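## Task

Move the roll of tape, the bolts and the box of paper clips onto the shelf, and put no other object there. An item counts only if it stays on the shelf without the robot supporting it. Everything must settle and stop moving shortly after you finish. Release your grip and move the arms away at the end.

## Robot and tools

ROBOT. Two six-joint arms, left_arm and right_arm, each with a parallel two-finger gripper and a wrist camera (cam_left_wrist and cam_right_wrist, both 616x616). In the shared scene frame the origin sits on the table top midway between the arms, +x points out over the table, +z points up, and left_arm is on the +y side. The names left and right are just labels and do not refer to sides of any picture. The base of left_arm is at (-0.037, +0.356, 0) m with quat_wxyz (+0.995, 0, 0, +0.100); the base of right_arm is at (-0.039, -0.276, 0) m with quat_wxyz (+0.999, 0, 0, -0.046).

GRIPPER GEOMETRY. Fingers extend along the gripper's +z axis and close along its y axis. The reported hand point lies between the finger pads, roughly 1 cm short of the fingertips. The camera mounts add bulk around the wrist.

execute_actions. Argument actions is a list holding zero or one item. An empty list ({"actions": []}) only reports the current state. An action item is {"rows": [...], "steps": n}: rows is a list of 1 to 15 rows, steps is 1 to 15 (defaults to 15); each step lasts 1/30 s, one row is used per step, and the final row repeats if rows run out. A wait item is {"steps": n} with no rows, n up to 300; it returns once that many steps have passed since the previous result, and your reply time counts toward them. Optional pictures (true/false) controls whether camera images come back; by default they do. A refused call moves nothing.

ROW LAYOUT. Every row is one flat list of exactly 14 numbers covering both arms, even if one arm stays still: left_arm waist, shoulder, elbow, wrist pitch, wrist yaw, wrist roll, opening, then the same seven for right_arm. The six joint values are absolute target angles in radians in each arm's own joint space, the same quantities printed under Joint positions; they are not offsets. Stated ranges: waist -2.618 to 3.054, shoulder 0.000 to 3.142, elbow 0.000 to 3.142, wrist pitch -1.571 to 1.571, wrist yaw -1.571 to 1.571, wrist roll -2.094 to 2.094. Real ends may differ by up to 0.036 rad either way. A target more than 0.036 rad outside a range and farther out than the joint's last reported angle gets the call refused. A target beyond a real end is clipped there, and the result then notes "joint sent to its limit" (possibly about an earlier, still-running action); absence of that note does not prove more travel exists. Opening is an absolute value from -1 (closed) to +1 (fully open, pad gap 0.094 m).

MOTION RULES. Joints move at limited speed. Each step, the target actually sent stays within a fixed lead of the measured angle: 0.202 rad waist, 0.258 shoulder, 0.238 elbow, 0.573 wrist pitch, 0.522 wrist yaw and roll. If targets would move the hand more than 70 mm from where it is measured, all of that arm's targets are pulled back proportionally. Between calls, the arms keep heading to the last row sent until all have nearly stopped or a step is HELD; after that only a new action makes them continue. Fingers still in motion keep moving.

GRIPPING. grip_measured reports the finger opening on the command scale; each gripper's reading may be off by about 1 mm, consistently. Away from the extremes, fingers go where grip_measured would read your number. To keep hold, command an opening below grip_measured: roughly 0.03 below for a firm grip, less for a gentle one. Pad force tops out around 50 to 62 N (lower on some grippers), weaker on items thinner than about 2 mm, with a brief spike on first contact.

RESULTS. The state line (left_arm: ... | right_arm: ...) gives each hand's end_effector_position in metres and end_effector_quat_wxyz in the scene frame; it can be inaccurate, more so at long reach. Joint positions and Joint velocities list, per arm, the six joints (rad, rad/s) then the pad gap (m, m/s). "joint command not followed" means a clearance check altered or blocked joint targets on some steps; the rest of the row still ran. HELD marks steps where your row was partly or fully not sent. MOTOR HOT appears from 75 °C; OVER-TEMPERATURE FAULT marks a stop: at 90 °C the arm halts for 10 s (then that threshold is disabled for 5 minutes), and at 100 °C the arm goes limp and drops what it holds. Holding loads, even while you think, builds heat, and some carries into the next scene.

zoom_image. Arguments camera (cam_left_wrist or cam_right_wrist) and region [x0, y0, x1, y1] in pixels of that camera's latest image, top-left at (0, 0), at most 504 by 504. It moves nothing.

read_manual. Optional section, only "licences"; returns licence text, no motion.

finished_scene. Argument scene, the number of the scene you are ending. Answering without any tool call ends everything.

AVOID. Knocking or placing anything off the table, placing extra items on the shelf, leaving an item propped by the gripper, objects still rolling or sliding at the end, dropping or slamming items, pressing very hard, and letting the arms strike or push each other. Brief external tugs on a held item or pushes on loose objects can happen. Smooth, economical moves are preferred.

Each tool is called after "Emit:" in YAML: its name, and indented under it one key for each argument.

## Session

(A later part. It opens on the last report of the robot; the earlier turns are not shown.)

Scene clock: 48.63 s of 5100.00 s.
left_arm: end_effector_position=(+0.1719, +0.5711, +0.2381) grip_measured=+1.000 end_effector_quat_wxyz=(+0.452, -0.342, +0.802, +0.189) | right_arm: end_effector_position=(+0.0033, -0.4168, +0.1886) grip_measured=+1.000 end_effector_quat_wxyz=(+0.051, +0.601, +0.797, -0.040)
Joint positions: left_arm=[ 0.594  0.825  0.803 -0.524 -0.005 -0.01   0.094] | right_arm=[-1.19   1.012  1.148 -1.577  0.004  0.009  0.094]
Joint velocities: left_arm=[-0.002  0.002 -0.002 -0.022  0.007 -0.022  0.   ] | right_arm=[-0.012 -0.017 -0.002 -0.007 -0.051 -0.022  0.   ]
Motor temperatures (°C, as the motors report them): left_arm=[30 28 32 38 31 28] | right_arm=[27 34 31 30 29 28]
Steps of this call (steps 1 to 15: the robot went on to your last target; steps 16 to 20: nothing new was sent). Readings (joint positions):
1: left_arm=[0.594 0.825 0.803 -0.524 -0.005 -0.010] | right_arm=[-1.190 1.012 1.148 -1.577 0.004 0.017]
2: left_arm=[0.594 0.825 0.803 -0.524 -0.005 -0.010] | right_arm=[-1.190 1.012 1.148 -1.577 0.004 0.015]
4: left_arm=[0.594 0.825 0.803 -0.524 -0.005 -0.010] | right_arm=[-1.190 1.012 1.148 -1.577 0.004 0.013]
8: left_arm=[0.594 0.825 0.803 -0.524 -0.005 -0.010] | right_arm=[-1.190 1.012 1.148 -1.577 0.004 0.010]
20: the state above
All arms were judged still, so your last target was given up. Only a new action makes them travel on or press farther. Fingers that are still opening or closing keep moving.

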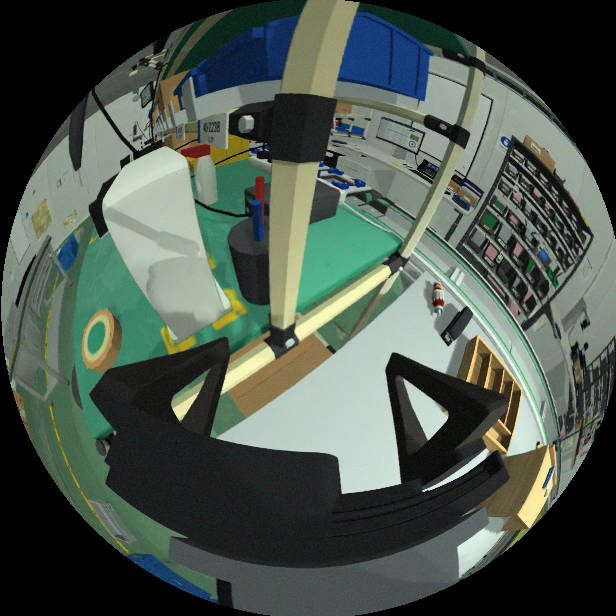

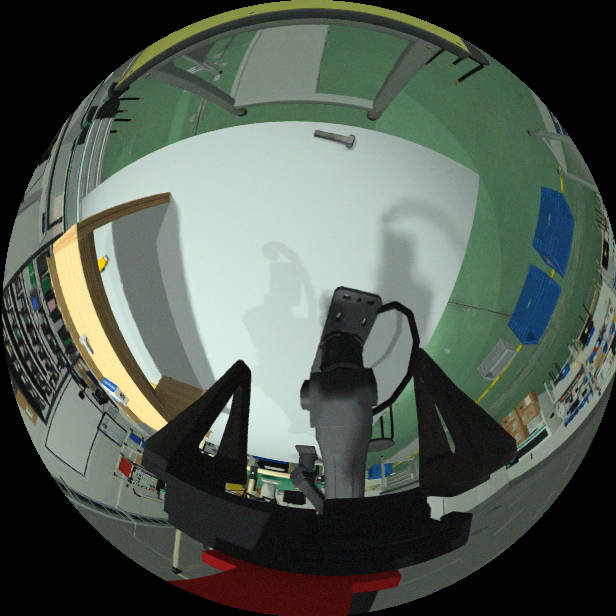

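Emit:
execute_actions:
  actions:
    - {"rows":[[0.6,0.8,0.8,-0.5,0,0,1,-1.21,1.3,1.25,-1.5,0,0,1],[0.6,0.8,0.8,-0.5,0,0,1,-1.22,1.4,1.3,-1.4,0,0,1],[0.6,0.8,0.8,-0.5,0,0,1,-1.22,1.5,1.3,-1.35,0,0,1],[0.6,0.8,0.8,-0.5,0,0,1,-1.22,1.5,1.3,-1.35,0,0,1],[0.6,0.8,0.8,-0.5,0,0,1,-1.22,1.6,1.3,-1.3,0,0,1],[0.6,0.8,0.8,-0.5,0,0,1,-1.22,1.66,1.32,-1.25,0,0,0]],"steps":15}
  pictures: false

Emit:
execute_actions:
  actions:
    - {"steps":12}

Scene clock: 50.20 s of 5100.00 s.
left_arm: end_effector_position=(+0.1719, +0.5711, +0.2381) grip_measured=+1.000 end_effector_quat_wxyz=(+0.452, -0.342, +0.802, +0.189) | right_arm: end_effector_position=(+0.0362, -0.5472, +0.0959) grip_measured=+0.002 end_effector_quat_wxyz=(-0.033, +0.609, +0.792, +0.023)
Joint positions: left_arm=[ 0.594  0.825  0.803 -0.524 -0.005 -0.01   0.094] | right_arm=[-1.21   1.692  1.304 -1.264  0.003  0.008  0.047]
Joint velocities: left_arm=[-0.007 -0.017  0.002  0.066 -0.037 -0.037  0.   ] | right_arm=[ 0.002 -0.266 -0.012  0.051  0.037 -0.11  -0.   ]
Motor temperatures (°C, as the motors report them): left_arm=[30 28 32 38 31 28] | right_arm=[27 34 31 30 29 28]
Steps of this call (steps 1 to 32: nothing new was sent; steps 33 to 47: all 15 steps of this action). Readings (joint positions):
33: left_arm=[0.594 0.825 0.803 -0.524 -0.005 -0.010] | right_arm=[-1.192 1.044 1.164 -1.577 0.003 0.009]
34: left_arm=[0.594 0.825 0.803 -0.524 -0.005 -0.010] | right_arm=[-1.197 1.104 1.205 -1.571 0.003 0.009]
36: left_arm=[0.594 0.825 0.803 -0.524 -0.005 -0.010] | right_arm=[-1.205 1.247 1.265 -1.506 0.003 0.009]
40: left_arm=[0.594 0.825 0.803 -0.524 -0.005 -0.010] | right_arm=[-1.208 1.547 1.304 -1.360 0.003 0.009]
47: the state above

Scene clock: 50.60 s of 5100.00 s.
left_arm: end_effector_position=(+0.1719, +0.5711, +0.2381) grip_measured=+1.000 end_effector_quat_wxyz=(+0.452, -0.342, +0.802, +0.189) | right_arm: end_effector_position=(+0.0364, -0.5479, +0.1016) grip_measured=+0.002 end_effector_quat_wxyz=(-0.024, +0.609, +0.792, +0.016)
Joint positions: left_arm=[ 0.594  0.825  0.803 -0.524 -0.005 -0.01   0.094] | right_arm=[-1.21   1.67   1.304 -1.263  0.003  0.008  0.047]
Joint velocities: left_arm=[-0.007 -0.017  0.022 -0.037 -0.022 -0.051  0.   ] | right_arm=[-0.012 -0.002 -0.002  0.051 -0.022 -0.007  0.001]
Motor temperatures (°C, as the motors report them): left_arm=[30 28 32 38 31 28] | right_arm=[27 34 31 30 29 28]
Steps of this call (steps 1 to 12: the robot went on to your last target). Readings (joint positions):
1: left_arm=[0.594 0.825 0.803 -0.524 -0.005 -0.010] | right_arm=[-1.210 1.683 1.304 -1.263 0.003 0.008]
2: left_arm=[0.594 0.825 0.803 -0.524 -0.005 -0.010] | right_arm=[-1.210 1.677 1.304 -1.263 0.003 0.008]
4: left_arm=[0.594 0.825 0.803 -0.524 -0.005 -0.010] | right_arm=[-1.210 1.671 1.304 -1.263 0.003 0.008]
8: left_arm=[0.594 0.825 0.803 -0.524 -0.005 -0.010] | right_arm=[-1.210 1.670 1.304 -1.263 0.003 0.008]
12: the state above

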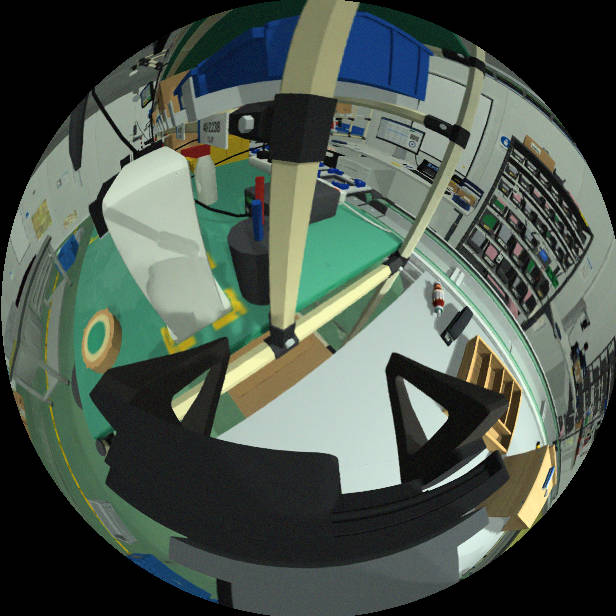

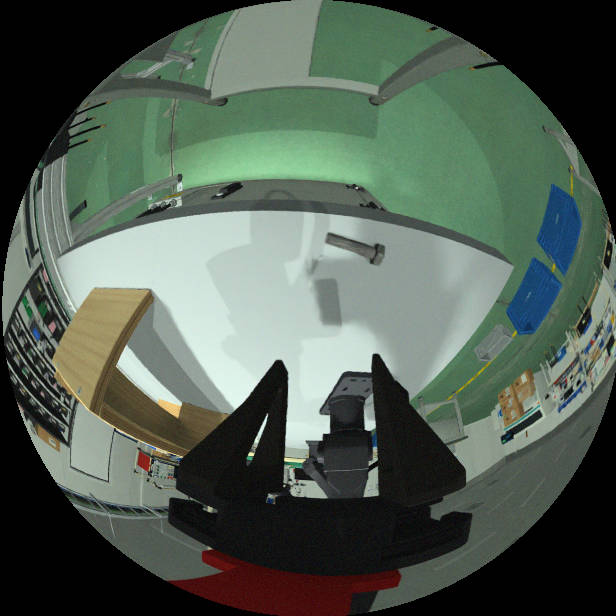

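Emit:
execute_actions:
  actions:
    - {"rows":[[0.6,0.8,0.8,-0.5,0,0,1,-1.31,1.73,1.16,-0.98,0,1.75,0]],"steps":15}
  pictures: false

Emit:
execute_actions:
  actions:
    - {"steps":12}

Scene clock: 52.23 s of 5100.00 s.
left_arm: end_effector_position=(+0.1719, +0.5711, +0.2381) grip_measured=+1.000 end_effector_quat_wxyz=(+0.452, -0.342, +0.802, +0.189) | right_arm: end_effector_position=(+0.0128, -0.5745, +0.0473) grip_measured=+0.002 end_effector_quat_wxyz=(+0.000, +0.990, +0.139, +0.002)
Joint positions: left_arm=[ 0.594  0.825  0.803 -0.524 -0.005 -0.01   0.094] | right_arm=[-1.313  1.741  1.165 -0.995 -0.005  1.456  0.047]
Joint velocities: left_arm=[-0.007 -0.012 -0.012 -0.066 -0.081 -0.037  0.   ] | right_arm=[ 0.002  0.002 -0.002  0.022 -0.051  1.853  0.   ]
Motor temperatures (°C, as the motors report them): left_arm=[30 28 32 38 31 28] | right_arm=[27 34 31 30 29 28]
Steps of this call (steps 1 to 30: the robot went on to your last target; steps 31 to 34: nothing new was sent; steps 35 to 49: all 15 steps of this action). Readings (joint positions):
35: left_arm=[0.594 0.825 0.803 -0.524 -0.005 -0.010] | right_arm=[-1.220 1.671 1.283 -1.224 -0.005 0.092]
36: left_arm=[0.594 0.825 0.803 -0.524 -0.005 -0.010] | right_arm=[-1.241 1.674 1.254 -1.170 -0.007 0.191]
38: left_arm=[0.594 0.825 0.803 -0.524 -0.005 -0.010] | right_arm=[-1.289 1.705 1.205 -1.098 -0.006 0.392]
42: left_arm=[0.594 0.825 0.803 -0.524 -0.005 -0.010] | right_arm=[-1.313 1.742 1.165 -1.039 -0.005 0.794]
49: the state above

Scene clock: 52.63 s of 5100.00 s.
left_arm: end_effector_position=(+0.1719, +0.5711, +0.2381) grip_measured=+1.000 end_effector_quat_wxyz=(+0.452, -0.342, +0.802, +0.189) | right_arm: end_effector_position=(+0.0133, -0.5779, +0.0473) grip_measured=+0.002 end_effector_quat_wxyz=(+0.007, +1.000, +0.006, +0.003)
Joint positions: left_arm=[ 0.594  0.825  0.803 -0.524 -0.005 -0.01   0.094] | right_arm=[-1.313  1.741  1.165 -0.981 -0.005  1.723  0.047]
Joint velocities: left_arm=[-0.012 -0.012 -0.007 -0.081  0.007 -0.051  0.   ] | right_arm=[ 0.002 -0.002 -0.012  0.066 -0.051  0.11   0.   ]
Motor temperatures (°C, as the motors report them): left_arm=[30 28 32 38 31 28] | right_arm=[27 34 31 30 29 28]
Steps of this call (steps 1 to 12: the robot went on to your last target). Readings (joint positions):
1: left_arm=[0.594 0.825 0.803 -0.524 -0.005 -0.010] | right_arm=[-1.313 1.741 1.165 -0.993 -0.005 1.514]
2: left_arm=[0.594 0.825 0.803 -0.524 -0.005 -0.010] | right_arm=[-1.313 1.741 1.165 -0.991 -0.005 1.560]
4: left_arm=[0.594 0.825 0.803 -0.524 -0.005 -0.010] | right_arm=[-1.313 1.741 1.165 -0.987 -0.005 1.626]
8: left_arm=[0.594 0.825 0.803 -0.524 -0.005 -0.010] | right_arm=[-1.313 1.741 1.165 -0.983 -0.005 1.695]
12: the state above

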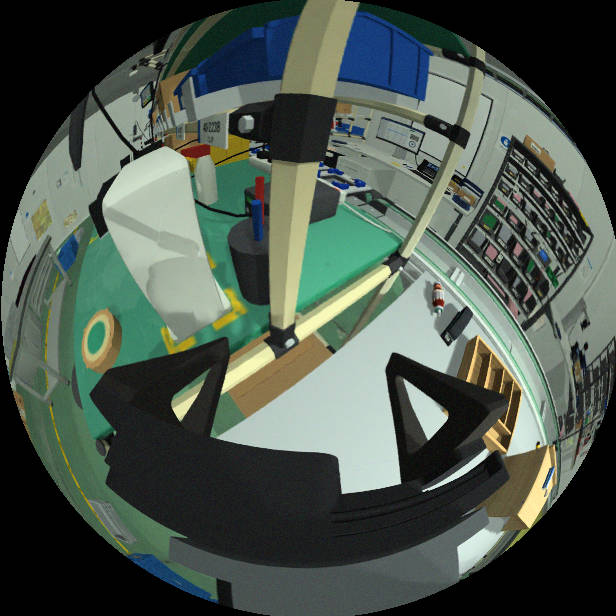

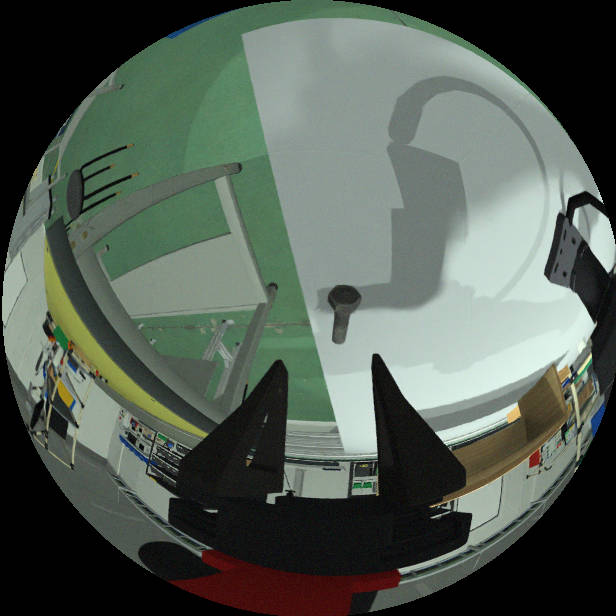

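Emit:
execute_actions:
  actions:
    - {"rows":[[0.6,0.8,0.8,-0.5,0,0,1,-1.33,1.72,1.12,-0.95,0,1.75,-0.2],[0.6,0.8,0.8,-0.5,0,0,1,-1.33,1.72,1.12,-0.95,0,1.75,-0.2],[0.6,0.8,0.8,-0.5,0,0,1,-1.33,1.72,1.12,-0.95,0,1.75,-0.2],[0.6,0.8,0.8,-0.5,0,0,1,-1.33,1.73,1.1,-0.92,0,1.75,-0.2],[0.6,0.8,0.8,-0.5,0,0,1,-1.33,1.74,1.09,-0.9,0,1.75,-0.2],[0.6,0.8,0.8,-0.5,0,0,1,-1.33,1.75,1.08,-0.88,0,1.75,-0.2],[0.6,0.8,0.8,-0.5,0,0,1,-1.33,1.76,1.07,-0.87,0,1.75,-0.2],[0.6,0.8,0.8,-0.5,0,0,1,-1.33,1.765,1.06,-0.86,0,1.75,-0.2]],"steps":15}

Scene clock: 54.57 s of 5100.00 s.
left_arm: end_effector_position=(+0.1719, +0.5711, +0.2381) grip_measured=+1.000 end_effector_quat_wxyz=(+0.452, -0.342, +0.802, +0.189) | right_arm: end_effector_position=(+0.0103, -0.5737, +0.0218) grip_measured=-0.198 end_effector_quat_wxyz=(+0.008, +1.000, -0.007, +0.004)
Joint positions: left_arm=[ 0.594  0.825  0.803 -0.524 -0.005 -0.01   0.094] | right_arm=[-1.321  1.759  1.078 -0.873 -0.005  1.742  0.038]
Joint velocities: left_arm=[ 0.002 -0.022 -0.007  0.037 -0.022  0.007  0.   ] | right_arm=[ 0.027 -0.012  0.002  0.125 -0.037 -0.037 -0.001]
Motor temperatures (°C, as the motors report them): left_arm=[30 28 32 38 31 28] | right_arm=[27 34 31 30 29 28]
Steps of this call (steps 1 to 30: the robot went on to your last target; steps 31 to 43: nothing new was sent; steps 44 to 58: all 15 steps of this action). Readings (joint positions):
44: left_arm=[0.594 0.825 0.803 -0.524 -0.005 -0.010] | right_arm=[-1.314 1.740 1.161 -0.973 -0.005 1.742]
45: left_arm=[0.594 0.825 0.803 -0.524 -0.005 -0.010] | right_arm=[-1.316 1.737 1.155 -0.966 -0.005 1.742]
47: left_arm=[0.594 0.825 0.803 -0.524 -0.005 -0.010] | right_arm=[-1.319 1.736 1.143 -0.956 -0.005 1.742]
51: left_arm=[0.594 0.825 0.803 -0.524 -0.005 -0.010] | right_arm=[-1.321 1.740 1.101 -0.907 -0.005 1.742]
58: the state above

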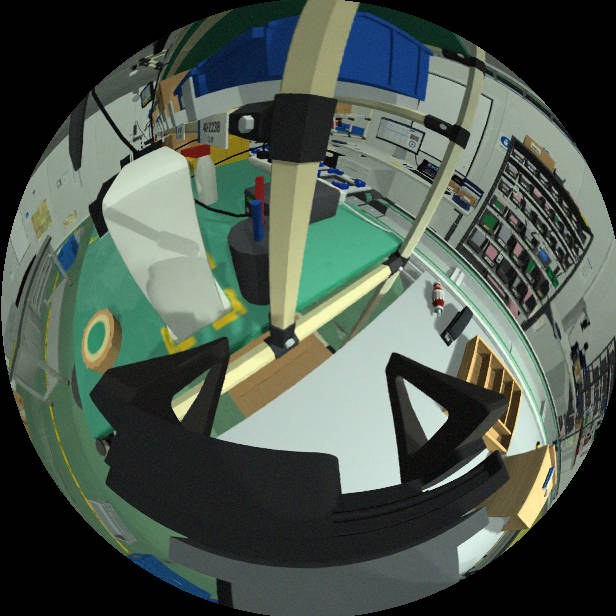

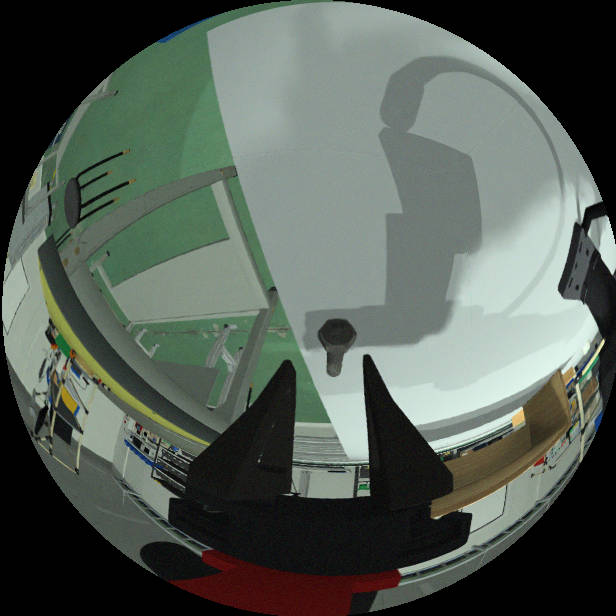

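Centered. Descend and close.

Emit:
execute_actions:
  actions:
    - {"rows":[[0.6,0.8,0.8,-0.5,0,0,1,-1.35,1.775,1.06,-0.86,0,1.75,-0.2],[0.6,0.8,0.8,-0.5,0,0,1,-1.35,1.785,1.055,-0.85,0,1.75,-0.2],[0.6,0.8,0.8,-0.5,0,0,1,-1.35,1.79,1.05,-0.84,0,1.75,-0.2]],"steps":12}
  pictures: false

Emit:
execute_actions:
  actions:
    - {"rows":[[0.6,0.8,0.8,-0.5,0,0,1,-1.35,1.79,1.05,-0.84,0,1.75,-0.9]],"steps":12}

Scene clock: 55.93 s of 5100.00 s.
left_arm: end_effector_position=(+0.1719, +0.5711, +0.2381) grip_measured=+1.000 end_effector_quat_wxyz=(+0.452, -0.342, +0.802, +0.189) | right_arm: end_effector_position=(+0.0045, -0.5789, +0.0162) grip_measured=-0.198 end_effector_quat_wxyz=(+0.010, +1.000, -0.018, +0.004)
Joint positions: left_arm=[ 0.594  0.825  0.803 -0.524 -0.005 -0.01   0.094] | right_arm=[-1.343  1.779  1.078 -0.847 -0.005  1.743  0.038]
Joint velocities: left_arm=[ 0.007 -0.002  0.002  0.007  0.11   0.066  0.   ] | right_arm=[-0.007  0.002  0.002 -0.066  0.095  0.007  0.001]
Motor temperatures (°C, as the motors report them): left_arm=[30 28 32 39 31 28] | right_arm=[27 34 31 30 29 28]
Steps of this call (steps 1 to 29: the robot went on to your last target; steps 30 to 41: all 12 steps of this action). Readings (joint positions):
30: left_arm=[0.594 0.825 0.803 -0.524 -0.005 -0.010] | right_arm=[-1.323 1.759 1.078 -0.859 -0.005 1.742]
31: left_arm=[0.594 0.825 0.803 -0.524 -0.005 -0.010] | right_arm=[-1.328 1.761 1.078 -0.859 -0.005 1.742]
33: left_arm=[0.594 0.825 0.803 -0.524 -0.005 -0.010] | right_arm=[-1.338 1.768 1.078 -0.852 -0.005 1.742]
37: left_arm=[0.594 0.825 0.803 -0.524 -0.005 -0.010] | right_arm=[-1.343 1.779 1.078 -0.847 -0.005 1.742]
41: the state above

Scene clock: 56.33 s of 5100.00 s.
left_arm: end_effector_position=(+0.1719, +0.5711, +0.2381) grip_measured=+1.000 end_effector_quat_wxyz=(+0.452, -0.342, +0.802, +0.189) | right_arm: end_effector_position=(+0.0057, -0.5815, +0.0202) grip_measured=-0.897 end_effector_quat_wxyz=(+0.020, +1.000, -0.018, +0.008)
Joint positions: left_arm=[ 0.594  0.825  0.803 -0.524 -0.005 -0.01   0.094] | right_arm=[-1.343  1.766  1.078 -0.842 -0.01   1.743  0.005]
Joint velocities: left_arm=[-0.017  0.012 -0.017  0.051  0.037  0.051  0.   ] | right_arm=[-0.002  0.002 -0.007 -0.022  0.081  0.007 -0.   ]
Motor temperatures (°C, as the motors report them): left_arm=[30 28 32 39 31 28] | right_arm=[27 34 31 30 29 28]
Steps of this call (steps 1 to 12: all 12 steps of this action). Readings (joint positions):
1: left_arm=[0.594 0.825 0.803 -0.524 -0.005 -0.010] | right_arm=[-1.343 1.779 1.078 -0.847 -0.005 1.743]
2: left_arm=[0.594 0.825 0.803 -0.524 -0.005 -0.010] | right_arm=[-1.343 1.779 1.078 -0.847 -0.005 1.743]
4: left_arm=[0.594 0.825 0.803 -0.524 -0.005 -0.010] | right_arm=[-1.343 1.771 1.078 -0.847 -0.008 1.743]
8: left_arm=[0.594 0.825 0.803 -0.524 -0.005 -0.010] | right_arm=[-1.343 1.766 1.078 -0.842 -0.010 1.743]
12: the state above

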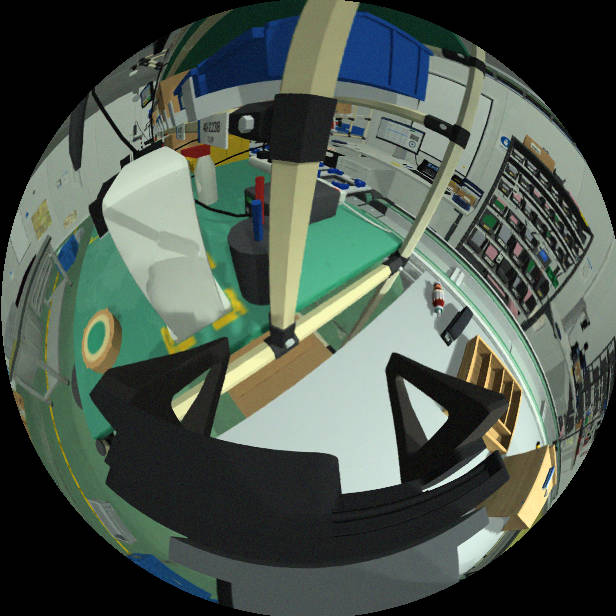

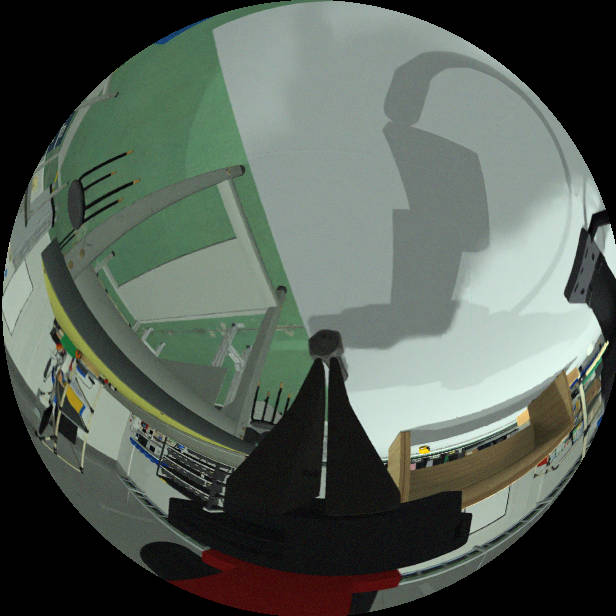

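Emit:
execute_actions:
  actions:
    - {"rows":[[0.6,0.8,0.8,-0.5,0,0,1,-1.36,1.77,1.06,-0.84,0,1.75,-0.2],[0.6,0.8,0.8,-0.5,0,0,1,-1.36,1.77,1.06,-0.84,0,1.75,-0.2],[0.6,0.8,0.8,-0.5,0,0,1,-1.36,1.77,1.06,-0.84,0,1.75,-0.2],[0.6,0.8,0.8,-0.5,0,0,1,-1.36,1.77,1.06,-0.84,0,1.75,-0.2],[0.6,0.8,0.8,-0.5,0,0,1,-1.36,1.77,1.06,-0.84,0,1.75,-0.2],[0.6,0.8,0.8,-0.5,0,0,1,-1.37,1.78,1.05,-0.83,0,1.75,-0.2],[0.6,0.8,0.8,-0.5,0,0,1,-1.37,1.79,1.05,-0.83,0,1.75,-0.2],[0.6,0.8,0.8,-0.5,0,0,1,-1.37,1.8,1.05,-0.82,0,1.75,-0.2],[0.6,0.8,0.8,-0.5,0,0,1,-1.37,1.81,1.05,-0.81,0,1.75,-0.2]],"steps":15}

Scene clock: 58.33 s of 5100.00 s.
left_arm: end_effector_position=(+0.1719, +0.5711, +0.2381) grip_measured=+1.000 end_effector_quat_wxyz=(+0.452, -0.342, +0.802, +0.189) | right_arm: end_effector_position=(+0.0010, -0.5908, +0.0113) grip_measured=-0.202 end_effector_quat_wxyz=(+0.027, +0.999, -0.028, +0.009)
Joint positions: left_arm=[ 0.594  0.825  0.803 -0.524 -0.005 -0.01   0.094] | right_arm=[-1.361  1.798  1.078 -0.794 -0.01   1.743  0.037]
Joint velocities: left_arm=[ 0.002 -0.012  0.012  0.066 -0.037 -0.022  0.   ] | right_arm=[-0.002  0.007  0.007  0.022 -0.022 -0.066 -0.001]
Motor temperatures (°C, as the motors report them): left_arm=[30 28 32 39 31 28] | right_arm=[27 33 31 30 29 28]
Steps of this call (steps 1 to 15: the robot went on to your last target; steps 16 to 45: nothing new was sent; steps 46 to 60: all 15 steps of this action). Readings (joint positions):
46: left_arm=[0.594 0.825 0.803 -0.524 -0.005 -0.010] | right_arm=[-1.343 1.766 1.078 -0.841 -0.010 1.743]
47: left_arm=[0.594 0.825 0.803 -0.524 -0.005 -0.010] | right_arm=[-1.345 1.766 1.078 -0.840 -0.010 1.743]
49: left_arm=[0.594 0.825 0.803 -0.524 -0.005 -0.010] | right_arm=[-1.349 1.766 1.078 -0.839 -0.010 1.743]
53: left_arm=[0.594 0.825 0.803 -0.524 -0.005 -0.010] | right_arm=[-1.358 1.769 1.078 -0.832 -0.010 1.743]
60: the state above

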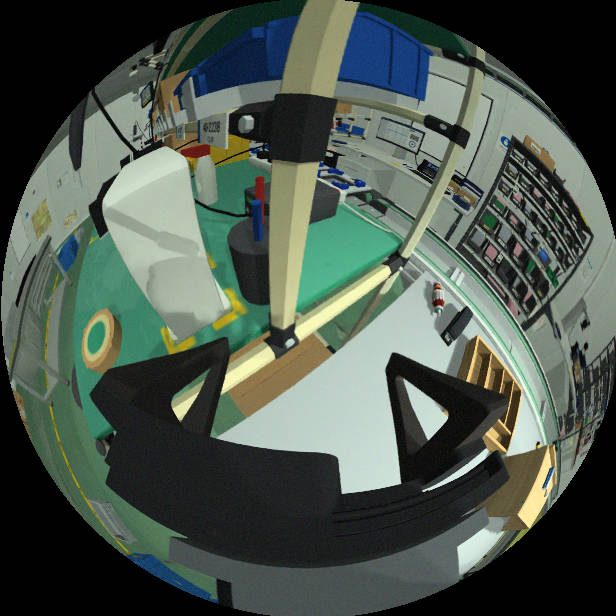

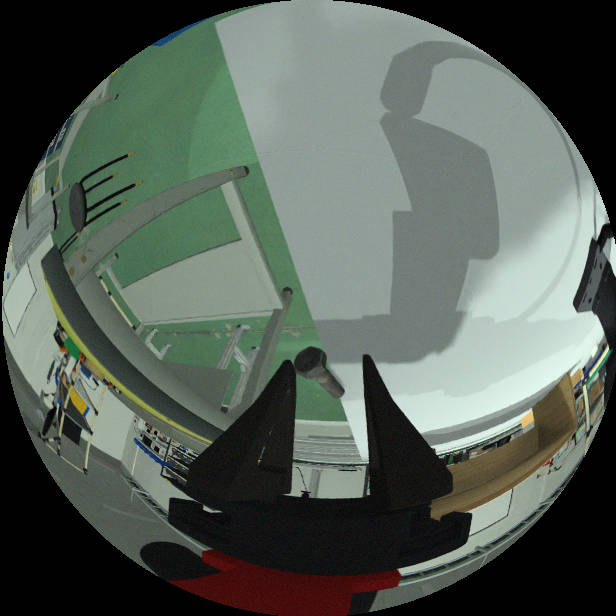

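Emit:
execute_actions:
  actions:
    - {"rows":[[0.6,0.8,0.8,-0.5,0,0,1,-1.37,1.81,1.05,-0.81,0,1.75,-0.35],[0.6,0.8,0.8,-0.5,0,0,1,-1.37,1.81,1.05,-0.81,0,1.75,-0.45],[0.6,0.8,0.8,-0.5,0,0,1,-1.37,1.81,1.05,-0.81,0,1.75,-0.55],[0.6,0.8,0.8,-0.5,0,0,1,-1.37,1.81,1.05,-0.81,0,1.75,-0.65],[0.6,0.8,0.8,-0.5,0,0,1,-1.37,1.81,1.05,-0.81,0,1.75,-0.75],[0.6,0.8,0.8,-0.5,0,0,1,-1.37,1.81,1.05,-0.81,0,1.75,-0.82],[0.6,0.8,0.8,-0.5,0,0,1,-1.37,1.81,1.05,-0.81,0,1.75,-0.9]],"steps":15}

Scene clock: 59.97 s of 5100.00 s.
left_arm: end_effector_position=(+0.1719, +0.5711, +0.2381) grip_measured=+1.000 end_effector_quat_wxyz=(+0.452, -0.342, +0.802, +0.189) | right_arm: end_effector_position=(+0.0011, -0.5928, +0.0114) grip_measured=-0.898 end_effector_quat_wxyz=(+0.031, +0.999, -0.028, +0.009)
Joint positions: left_arm=[ 0.594  0.825  0.803 -0.524 -0.005 -0.01   0.094] | right_arm=[-1.361  1.798  1.078 -0.786 -0.009  1.744  0.005]
Joint velocities: left_arm=[ 0.002 -0.007  0.002 -0.037 -0.051  0.007  0.   ] | right_arm=[ 0.007  0.007 -0.002 -0.081 -0.007 -0.022 -0.002]
Motor temperatures (°C, as the motors report them): left_arm=[30 28 32 39 31 28] | right_arm=[27 33 31 30 29 28]
Steps of this call (steps 1 to 15: the robot went on to your last target; steps 16 to 34: nothing new was sent; steps 35 to 49: all 15 steps of this action). Readings (joint positions):
35: left_arm=[0.594 0.825 0.803 -0.524 -0.005 -0.010] | right_arm=[-1.361 1.798 1.078 -0.792 -0.010 1.743]
36: left_arm=[0.594 0.825 0.803 -0.524 -0.005 -0.010] | right_arm=[-1.361 1.798 1.078 -0.783 -0.010 1.743]
38: left_arm=[0.594 0.825 0.803 -0.524 -0.005 -0.010] | right_arm=[-1.361 1.798 1.078 -0.768 -0.010 1.743]
42: left_arm=[0.594 0.825 0.803 -0.524 -0.005 -0.010] | right_arm=[-1.361 1.798 1.078 -0.767 -0.010 1.744]
49: the state above

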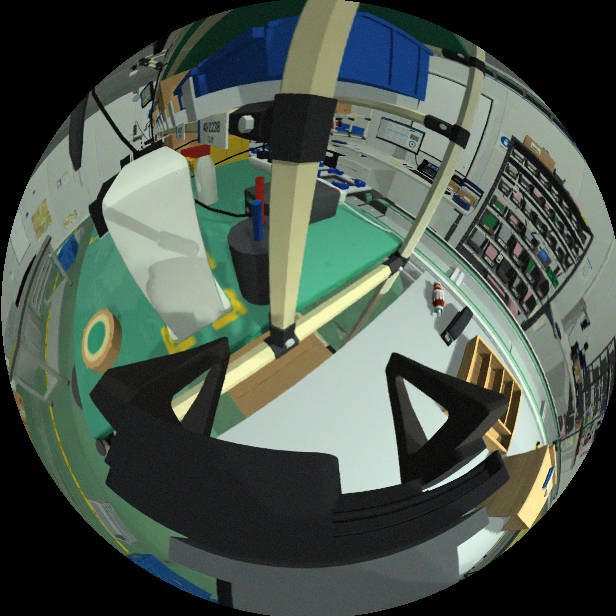

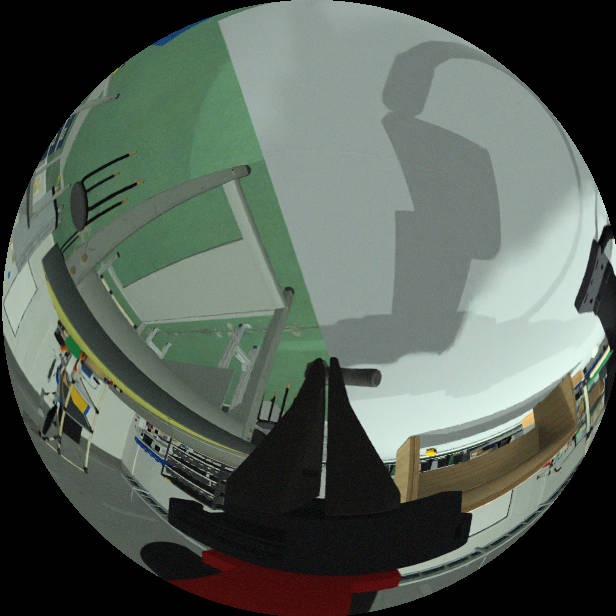

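Emit:
execute_actions:
  actions:
    - {"rows":[[0.6,0.8,0.8,-0.5,0,0,1,-1.37,1.72,1.1,-0.95,0,1.75,-0.9],[0.6,0.8,0.8,-0.5,0,0,1,-1.37,1.7,1.12,-1.0,0,1.75,-0.9],[0.6,0.8,0.8,-0.5,0,0,1,-1.37,1.68,1.13,-1.02,0,1.75,-0.9],[0.6,0.8,0.8,-0.5,0,0,1,-1.37,1.67,1.13,-1.03,0,1.75,-0.9],[0.6,0.8,0.8,-0.5,0,0,1,-1.37,1.67,1.13,-1.03,0,0.1,0]],"steps":15}
  pictures: false

Emit:
execute_actions:
  actions:
    - {"steps":25}

Scene clock: 61.67 s of 5100.00 s.
left_arm: end_effector_position=(+0.1719, +0.5711, +0.2381) grip_measured=+1.000 end_effector_quat_wxyz=(+0.452, -0.342, +0.802, +0.189) | right_arm: end_effector_position=(-0.0025, -0.5611, +0.0548) grip_measured=-0.002 end_effector_quat_wxyz=(+0.005, +0.871, +0.492, +0.003)
Joint positions: left_arm=[ 0.594  0.825  0.803 -0.524 -0.005 -0.01   0.094] | right_arm=[-1.361  1.668  1.113 -1.008 -0.01   0.659  0.047]
Joint velocities: left_arm=[ 0.002 -0.012  0.002 -0.007 -0.022 -0.037  0.   ] | right_arm=[-0.002 -0.012 -0.007 -0.095 -0.051 -2.85  -0.   ]
Motor temperatures (°C, as the motors report them): left_arm=[30 28 32 39 31 28] | right_arm=[27 33 31 30 29 28]
Steps of this call (steps 1 to 15: the robot went on to your last target; steps 16 to 36: nothing new was sent; steps 37 to 51: all 15 steps of this action). Readings (joint positions):
37: left_arm=[0.594 0.825 0.803 -0.524 -0.005 -0.010] | right_arm=[-1.361 1.791 1.078 -0.802 -0.009 1.744]
38: left_arm=[0.594 0.825 0.803 -0.524 -0.005 -0.010] | right_arm=[-1.361 1.776 1.078 -0.833 -0.009 1.744]
40: left_arm=[0.594 0.825 0.803 -0.524 -0.005 -0.010] | right_arm=[-1.361 1.729 1.083 -0.902 -0.009 1.744]
44: left_arm=[0.594 0.825 0.803 -0.524 -0.005 -0.010] | right_arm=[-1.361 1.670 1.110 -0.973 -0.010 1.360]
51: the state above

Scene clock: 62.50 s of 5100.00 s.
left_arm: end_effector_position=(+0.1719, +0.5711, +0.2381) grip_measured=+1.000 end_effector_quat_wxyz=(+0.452, -0.342, +0.802, +0.189) | right_arm: end_effector_position=(-0.0030, -0.5576, +0.0548) grip_measured=-0.002 end_effector_quat_wxyz=(+0.000, +0.705, +0.709, +0.006)
Joint positions: left_arm=[ 0.594  0.825  0.803 -0.524 -0.005 -0.01   0.094] | right_arm=[-1.361  1.668  1.113 -1.023 -0.01   0.111  0.047]
Joint velocities: left_arm=[ 0.007 -0.002  0.002 -0.007  0.007 -0.037  0.   ] | right_arm=[-0.017 -0.017 -0.007 -0.051 -0.022  0.007  0.001]
Motor temperatures (°C, as the motors report them): left_arm=[30 28 32 39 31 28] | right_arm=[27 33 31 30 29 28]
Steps of this call (steps 1 to 25: the robot went on to your last target). Readings (joint positions):
1: left_arm=[0.594 0.825 0.803 -0.524 -0.005 -0.010] | right_arm=[-1.361 1.668 1.113 -1.011 -0.010 0.559]
2: left_arm=[0.594 0.825 0.803 -0.524 -0.005 -0.010] | right_arm=[-1.361 1.668 1.113 -1.012 -0.010 0.469]
4: left_arm=[0.594 0.825 0.803 -0.524 -0.005 -0.010] | right_arm=[-1.361 1.668 1.113 -1.015 -0.010 0.338]
8: left_arm=[0.594 0.825 0.803 -0.524 -0.005 -0.010] | right_arm=[-1.361 1.668 1.113 -1.019 -0.010 0.202]
25: the state above

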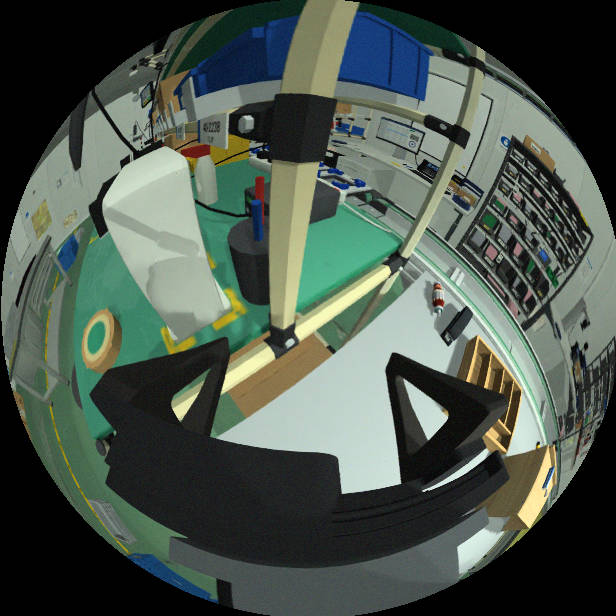

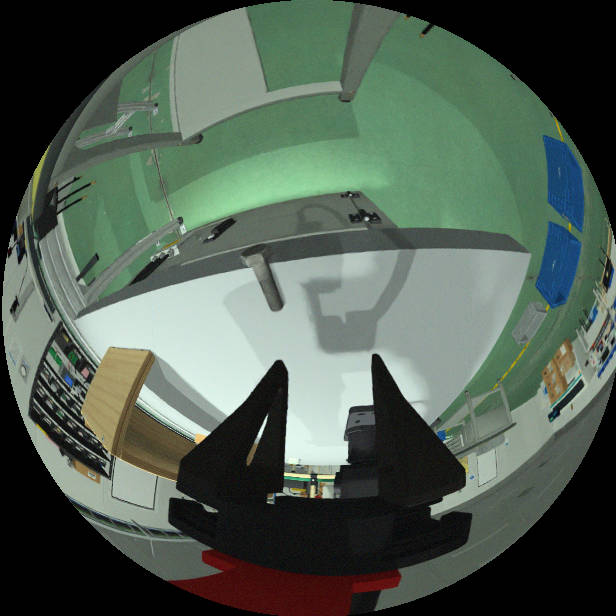

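Emit:
execute_actions:
  actions:
    - {"rows":[[0.6,0.8,0.8,-0.5,0,0,1,-1.22,1.69,1.13,-1.0,0,-0.26,0]],"steps":15}
  pictures: false

Emit:
execute_actions:
  actions:
    - {"steps":8}

Scene clock: 63.87 s of 5100.00 s.
left_arm: end_effector_position=(+0.1719, +0.5711, +0.2381) grip_measured=+1.000 end_effector_quat_wxyz=(+0.452, -0.342, +0.802, +0.189) | right_arm: end_effector_position=(+0.0378, -0.5513, +0.0510) grip_measured=-0.002 end_effector_quat_wxyz=(-0.002, +0.509, +0.861, +0.005)
Joint positions: left_arm=[ 0.594  0.825  0.803 -0.524 -0.005 -0.01   0.094] | right_arm=[-1.213  1.683  1.113 -1.011 -0.004 -0.239  0.047]
Joint velocities: left_arm=[-0.002 -0.002 -0.012 -0.051 -0.022 -0.007  0.   ] | right_arm=[-0.007 -0.007  0.002  0.007 -0.037 -0.125 -0.   ]
Motor temperatures (°C, as the motors report them): left_arm=[30 28 32 39 31 28] | right_arm=[27 33 31 30 29 28]
Steps of this call (steps 1 to 26: the robot went on to your last target; steps 27 to 41: all 15 steps of this action). Readings (joint positions):
27: left_arm=[0.594 0.825 0.803 -0.524 -0.005 -0.010] | right_arm=[-1.346 1.670 1.113 -1.022 0.002 0.051]
28: left_arm=[0.594 0.825 0.803 -0.524 -0.005 -0.010] | right_arm=[-1.314 1.672 1.113 -1.020 0.007 -0.008]
30: left_arm=[0.594 0.825 0.803 -0.524 -0.005 -0.010] | right_arm=[-1.244 1.678 1.113 -1.013 0.003 -0.098]
34: left_arm=[0.594 0.825 0.803 -0.524 -0.005 -0.010] | right_arm=[-1.213 1.683 1.113 -1.011 -0.004 -0.191]
41: the state above

Scene clock: 64.13 s of 5100.00 s.
left_arm: end_effector_position=(+0.1719, +0.5711, +0.2381) grip_measured=+1.000 end_effector_quat_wxyz=(+0.452, -0.342, +0.802, +0.189) | right_arm: end_effector_position=(+0.0378, -0.5513, +0.0510) grip_measured=-0.002 end_effector_quat_wxyz=(-0.002, +0.504, +0.864, +0.005)
Joint positions: left_arm=[ 0.594  0.825  0.803 -0.524 -0.005 -0.01   0.094] | right_arm=[-1.213  1.683  1.113 -1.011 -0.004 -0.249  0.047]
Joint velocities: left_arm=[-0.002  0.007 -0.002 -0.022 -0.095  0.007  0.   ] | right_arm=[-0.002 -0.022 -0.012  0.022 -0.037 -0.037 -0.001]
Motor temperatures (°C, as the motors report them): left_arm=[30 28 32 39 31 28] | right_arm=[27 33 31 30 29 28]
Steps of this call (steps 1 to 8: the robot went on to your last target). Readings (joint positions):
1: left_arm=[0.594 0.825 0.803 -0.524 -0.005 -0.010] | right_arm=[-1.213 1.683 1.113 -1.011 -0.004 -0.242]
2: left_arm=[0.594 0.825 0.803 -0.524 -0.005 -0.010] | right_arm=[-1.213 1.683 1.113 -1.011 -0.004 -0.243]
4: left_arm=[0.594 0.825 0.803 -0.524 -0.005 -0.010] | right_arm=[-1.213 1.683 1.113 -1.011 -0.004 -0.246]
8: the state above

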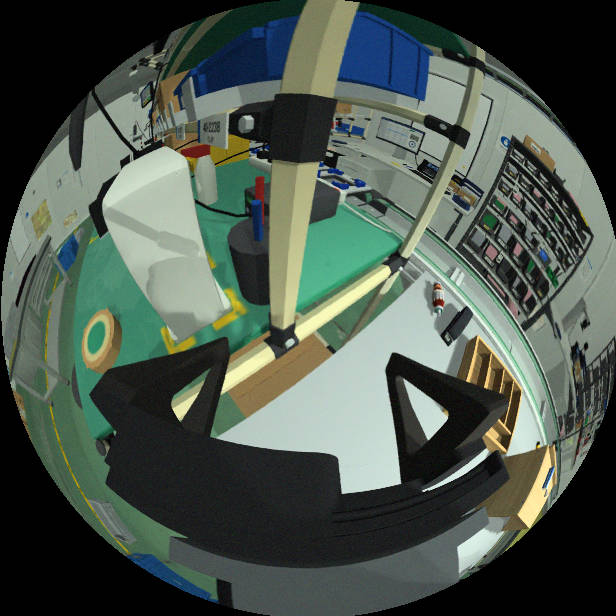

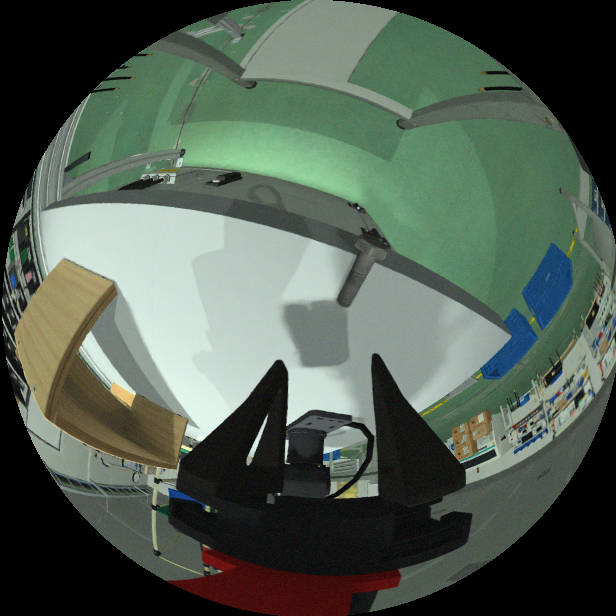

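Emit:
execute_actions:
  actions:
    - {"rows":[[0.6,0.8,0.8,-0.5,0,0,1,-1.27,1.74,1.18,-1.0,0,-0.08,0]],"steps":15}
  pictures: false

Emit:
execute_actions:
  actions:
    - {"steps":6}

Scene clock: 66.10 s of 5100.00 s.
left_arm: end_effector_position=(+0.1719, +0.5711, +0.2381) grip_measured=+1.000 end_effector_quat_wxyz=(+0.452, -0.342, +0.802, +0.189) | right_arm: end_effector_position=(+0.0253, -0.5659, +0.0463) grip_measured=-0.002 end_effector_quat_wxyz=(-0.004, +0.591, +0.806, +0.007)
Joint positions: left_arm=[ 0.594  0.825  0.803 -0.524 -0.005 -0.01   0.094] | right_arm=[-1.267  1.734  1.152 -1.004 -0.005 -0.095  0.047]
Joint velocities: left_arm=[ 0.007  0.012 -0.002  0.022 -0.007  0.037  0.   ] | right_arm=[-0.007 -0.007  0.002 -0.051 -0.007  0.022 -0.   ]
Motor temperatures (°C, as the motors report them): left_arm=[30 28 32 39 31 28] | right_arm=[27 33 31 30 29 28]
Steps of this call (steps 1 to 30: the robot went on to your last target; steps 31 to 44: nothing new was sent; steps 45 to 59: all 15 steps of this action). Readings (joint positions):
45: left_arm=[0.594 0.825 0.803 -0.524 -0.005 -0.010] | right_arm=[-1.218 1.689 1.120 -1.017 -0.006 -0.225]
46: left_arm=[0.594 0.825 0.803 -0.524 -0.005 -0.010] | right_arm=[-1.230 1.702 1.133 -1.018 -0.006 -0.198]
48: left_arm=[0.594 0.825 0.803 -0.524 -0.005 -0.010] | right_arm=[-1.255 1.724 1.149 -1.009 -0.006 -0.158]
52: left_arm=[0.594 0.825 0.803 -0.524 -0.005 -0.010] | right_arm=[-1.267 1.734 1.152 -1.004 -0.005 -0.116]
59: the state above

Scene clock: 66.30 s of 5100.00 s.
left_arm: end_effector_position=(+0.1719, +0.5711, +0.2381) grip_measured=+1.000 end_effector_quat_wxyz=(+0.452, -0.342, +0.802, +0.189) | right_arm: end_effector_position=(+0.0253, -0.5659, +0.0463) grip_measured=-0.002 end_effector_quat_wxyz=(-0.004, +0.593, +0.805, +0.007)
Joint positions: left_arm=[ 0.594  0.825  0.803 -0.524 -0.005 -0.01   0.094] | right_arm=[-1.267  1.734  1.152 -1.004 -0.005 -0.09   0.047]
Joint velocities: left_arm=[ 0.017  0.002  0.007  0.022 -0.022  0.066  0.   ] | right_arm=[-0.002  0.022 -0.002  0.022 -0.007 -0.066 -0.   ]
Motor temperatures (°C, as the motors report them): left_arm=[30 28 32 39 31 28] | right_arm=[27 33 32 30 29 28]
Steps of this call (steps 1 to 6: the robot went on to your last target). Readings (joint positions):
1: left_arm=[0.594 0.825 0.803 -0.524 -0.005 -0.010] | right_arm=[-1.267 1.734 1.152 -1.004 -0.005 -0.093]
2: left_arm=[0.594 0.825 0.803 -0.524 -0.005 -0.010] | right_arm=[-1.267 1.734 1.152 -1.004 -0.005 -0.092]
4: left_arm=[0.594 0.825 0.803 -0.524 -0.005 -0.010] | right_arm=[-1.267 1.734 1.152 -1.004 -0.005 -0.091]
6: the state above

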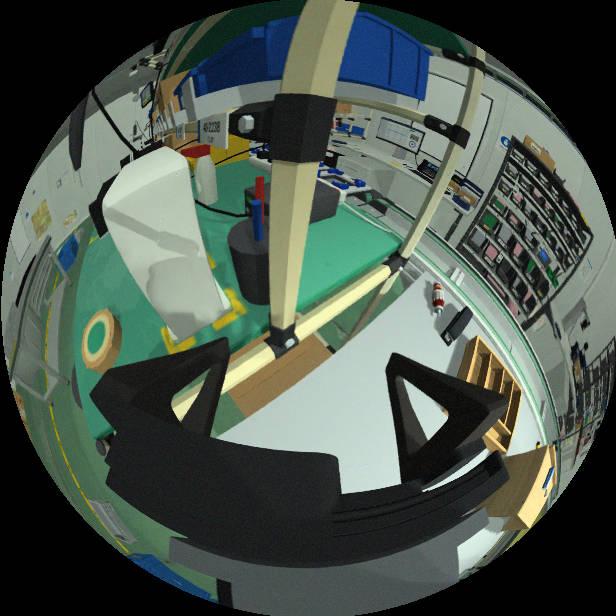

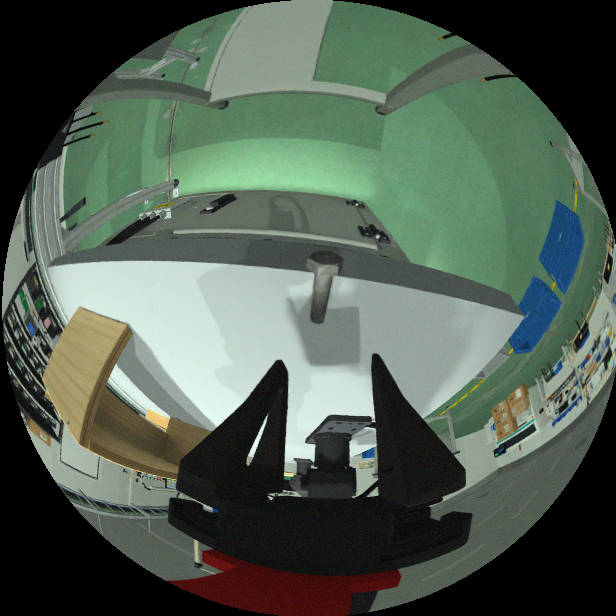

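Emit:
execute_actions:
  actions:
    - {"rows":[[0.6,0.8,0.8,-0.5,0,0,1,-1.265,1.75,1.12,-0.96,0,-0.05,0],[0.6,0.8,0.8,-0.5,0,0,1,-1.265,1.76,1.1,-0.93,0,-0.05,0],[0.6,0.8,0.8,-0.5,0,0,1,-1.265,1.77,1.08,-0.9,0,-0.05,0],[0.6,0.8,0.8,-0.5,0,0,1,-1.265,1.78,1.06,-0.88,0,-0.05,0],[0.6,0.8,0.8,-0.5,0,0,1,-1.265,1.79,1.05,-0.86,0,-0.05,0],[0.6,0.8,0.8,-0.5,0,0,1,-1.265,1.8,1.05,-0.85,0,-0.05,0],[0.6,0.8,0.8,-0.5,0,0,1,-1.265,1.81,1.05,-0.84,0,-0.05,0]],"steps":15}

Scene clock: 67.67 s of 5100.00 s.
left_arm: end_effector_position=(+0.1719, +0.5711, +0.2381) grip_measured=+1.000 end_effector_quat_wxyz=(+0.452, -0.342, +0.802, +0.189) | right_arm: end_effector_position=(+0.0241, -0.5605, +0.0053) grip_measured=-0.002 end_effector_quat_wxyz=(-0.016, +0.605, +0.796, +0.017)
Joint positions: left_arm=[ 0.594  0.825  0.803 -0.524 -0.005 -0.01   0.094] | right_arm=[-1.267  1.808  1.064 -0.874 -0.005 -0.06   0.047]
Joint velocities: left_arm=[-0.017 -0.002  0.002  0.037  0.095 -0.095  0.   ] | right_arm=[-0.017 -0.007  0.002  0.007 -0.007  0.007  0.001]
Motor temperatures (°C, as the motors report them): left_arm=[30 28 32 39 31 28] | right_arm=[27 33 32 30 29 28]
Steps of this call (steps 1 to 15: the robot went on to your last target; steps 16 to 26: nothing new was sent; steps 27 to 41: all 15 steps of this action). Readings (joint positions):
27: left_arm=[0.594 0.825 0.803 -0.524 -0.005 -0.010] | right_arm=[-1.267 1.734 1.150 -1.000 -0.005 -0.084]
28: left_arm=[0.594 0.825 0.803 -0.524 -0.005 -0.010] | right_arm=[-1.267 1.734 1.145 -0.988 -0.005 -0.079]
30: left_arm=[0.594 0.825 0.803 -0.524 -0.005 -0.010] | right_arm=[-1.267 1.742 1.121 -0.952 -0.005 -0.071]
34: left_arm=[0.594 0.825 0.803 -0.524 -0.005 -0.010] | right_arm=[-1.267 1.791 1.072 -0.898 -0.005 -0.064]
41: the state above

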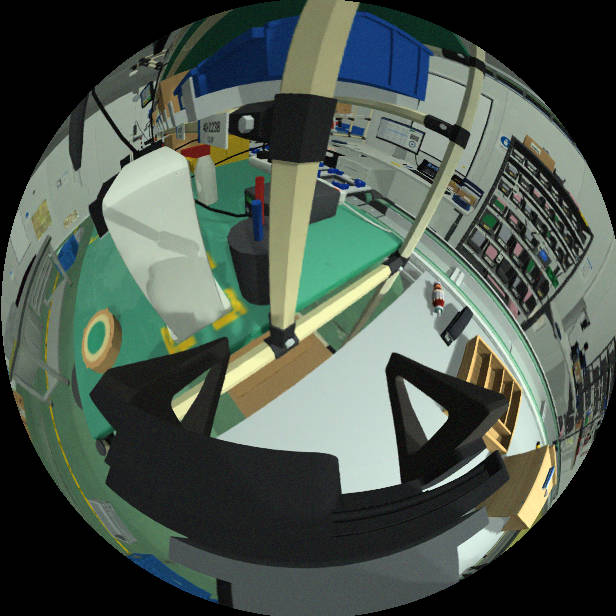

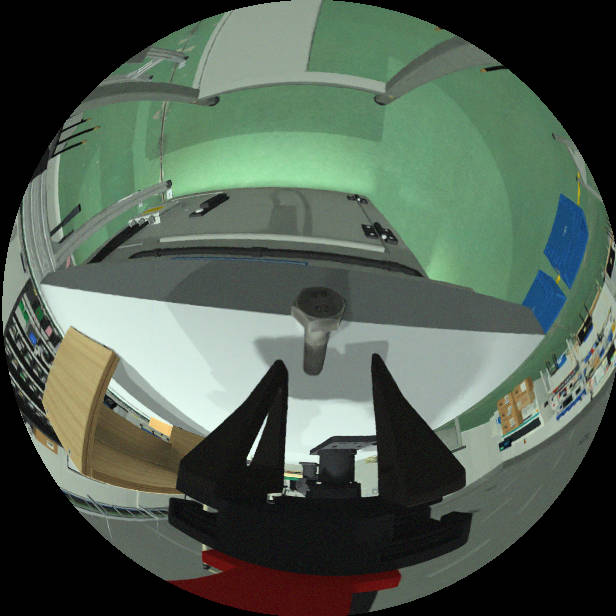

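Emit:
execute_actions:
  actions:
    - {"rows":[[0.6,0.8,0.8,-0.5,0,0,1,-1.265,1.8,1.06,-0.83,0,-0.05,0],[0.6,0.8,0.8,-0.5,0,0,1,-1.265,1.8,1.06,-0.81,0,-0.05,0],[0.6,0.8,0.8,-0.5,0,0,1,-1.265,1.8,1.06,-0.79,0,-0.05,0]],"steps":12}

Scene clock: 68.93 s of 5100.00 s.
left_arm: end_effector_position=(+0.1719, +0.5711, +0.2381) grip_measured=+1.000 end_effector_quat_wxyz=(+0.452, -0.342, +0.802, +0.189) | right_arm: end_effector_position=(+0.0257, -0.5679, +0.0050) grip_measured=-0.002 end_effector_quat_wxyz=(-0.005, +0.605, +0.796, +0.007)
Joint positions: left_arm=[ 0.594  0.825  0.803 -0.524 -0.005 -0.01   0.094] | right_arm=[-1.267  1.808  1.064 -0.843 -0.005 -0.06   0.047]
Joint velocities: left_arm=[ 0.002 -0.007 -0.002  0.007  0.051 -0.022  0.   ] | right_arm=[-0.007  0.017  0.007  0.007 -0.037 -0.066 -0.001]
Motor temperatures (°C, as the motors report them): left_arm=[30 28 32 39 31 28] | right_arm=[27 33 32 30 29 28]
Steps of this call (steps 1 to 15: the robot went on to your last target; steps 16 to 26: nothing new was sent; steps 27 to 38: all 12 steps of this action). Readings (joint positions):
27: left_arm=[0.594 0.825 0.803 -0.524 -0.005 -0.010] | right_arm=[-1.267 1.808 1.064 -0.873 -0.005 -0.060]
28: left_arm=[0.594 0.825 0.803 -0.524 -0.005 -0.010] | right_arm=[-1.267 1.808 1.064 -0.872 -0.005 -0.060]
30: left_arm=[0.594 0.825 0.803 -0.524 -0.005 -0.010] | right_arm=[-1.267 1.808 1.064 -0.866 -0.005 -0.060]
34: left_arm=[0.594 0.825 0.803 -0.524 -0.005 -0.010] | right_arm=[-1.267 1.808 1.064 -0.846 -0.005 -0.060]
38: the state above

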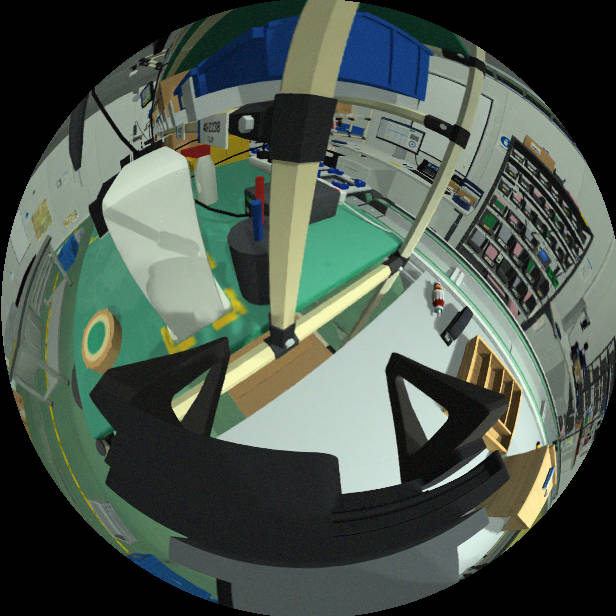

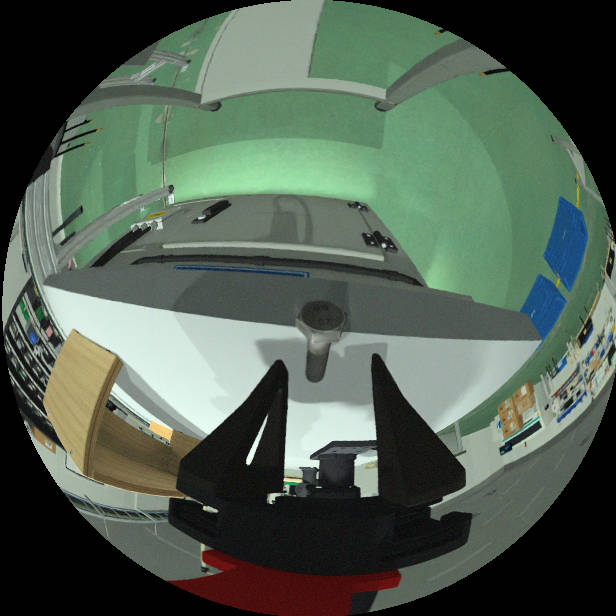

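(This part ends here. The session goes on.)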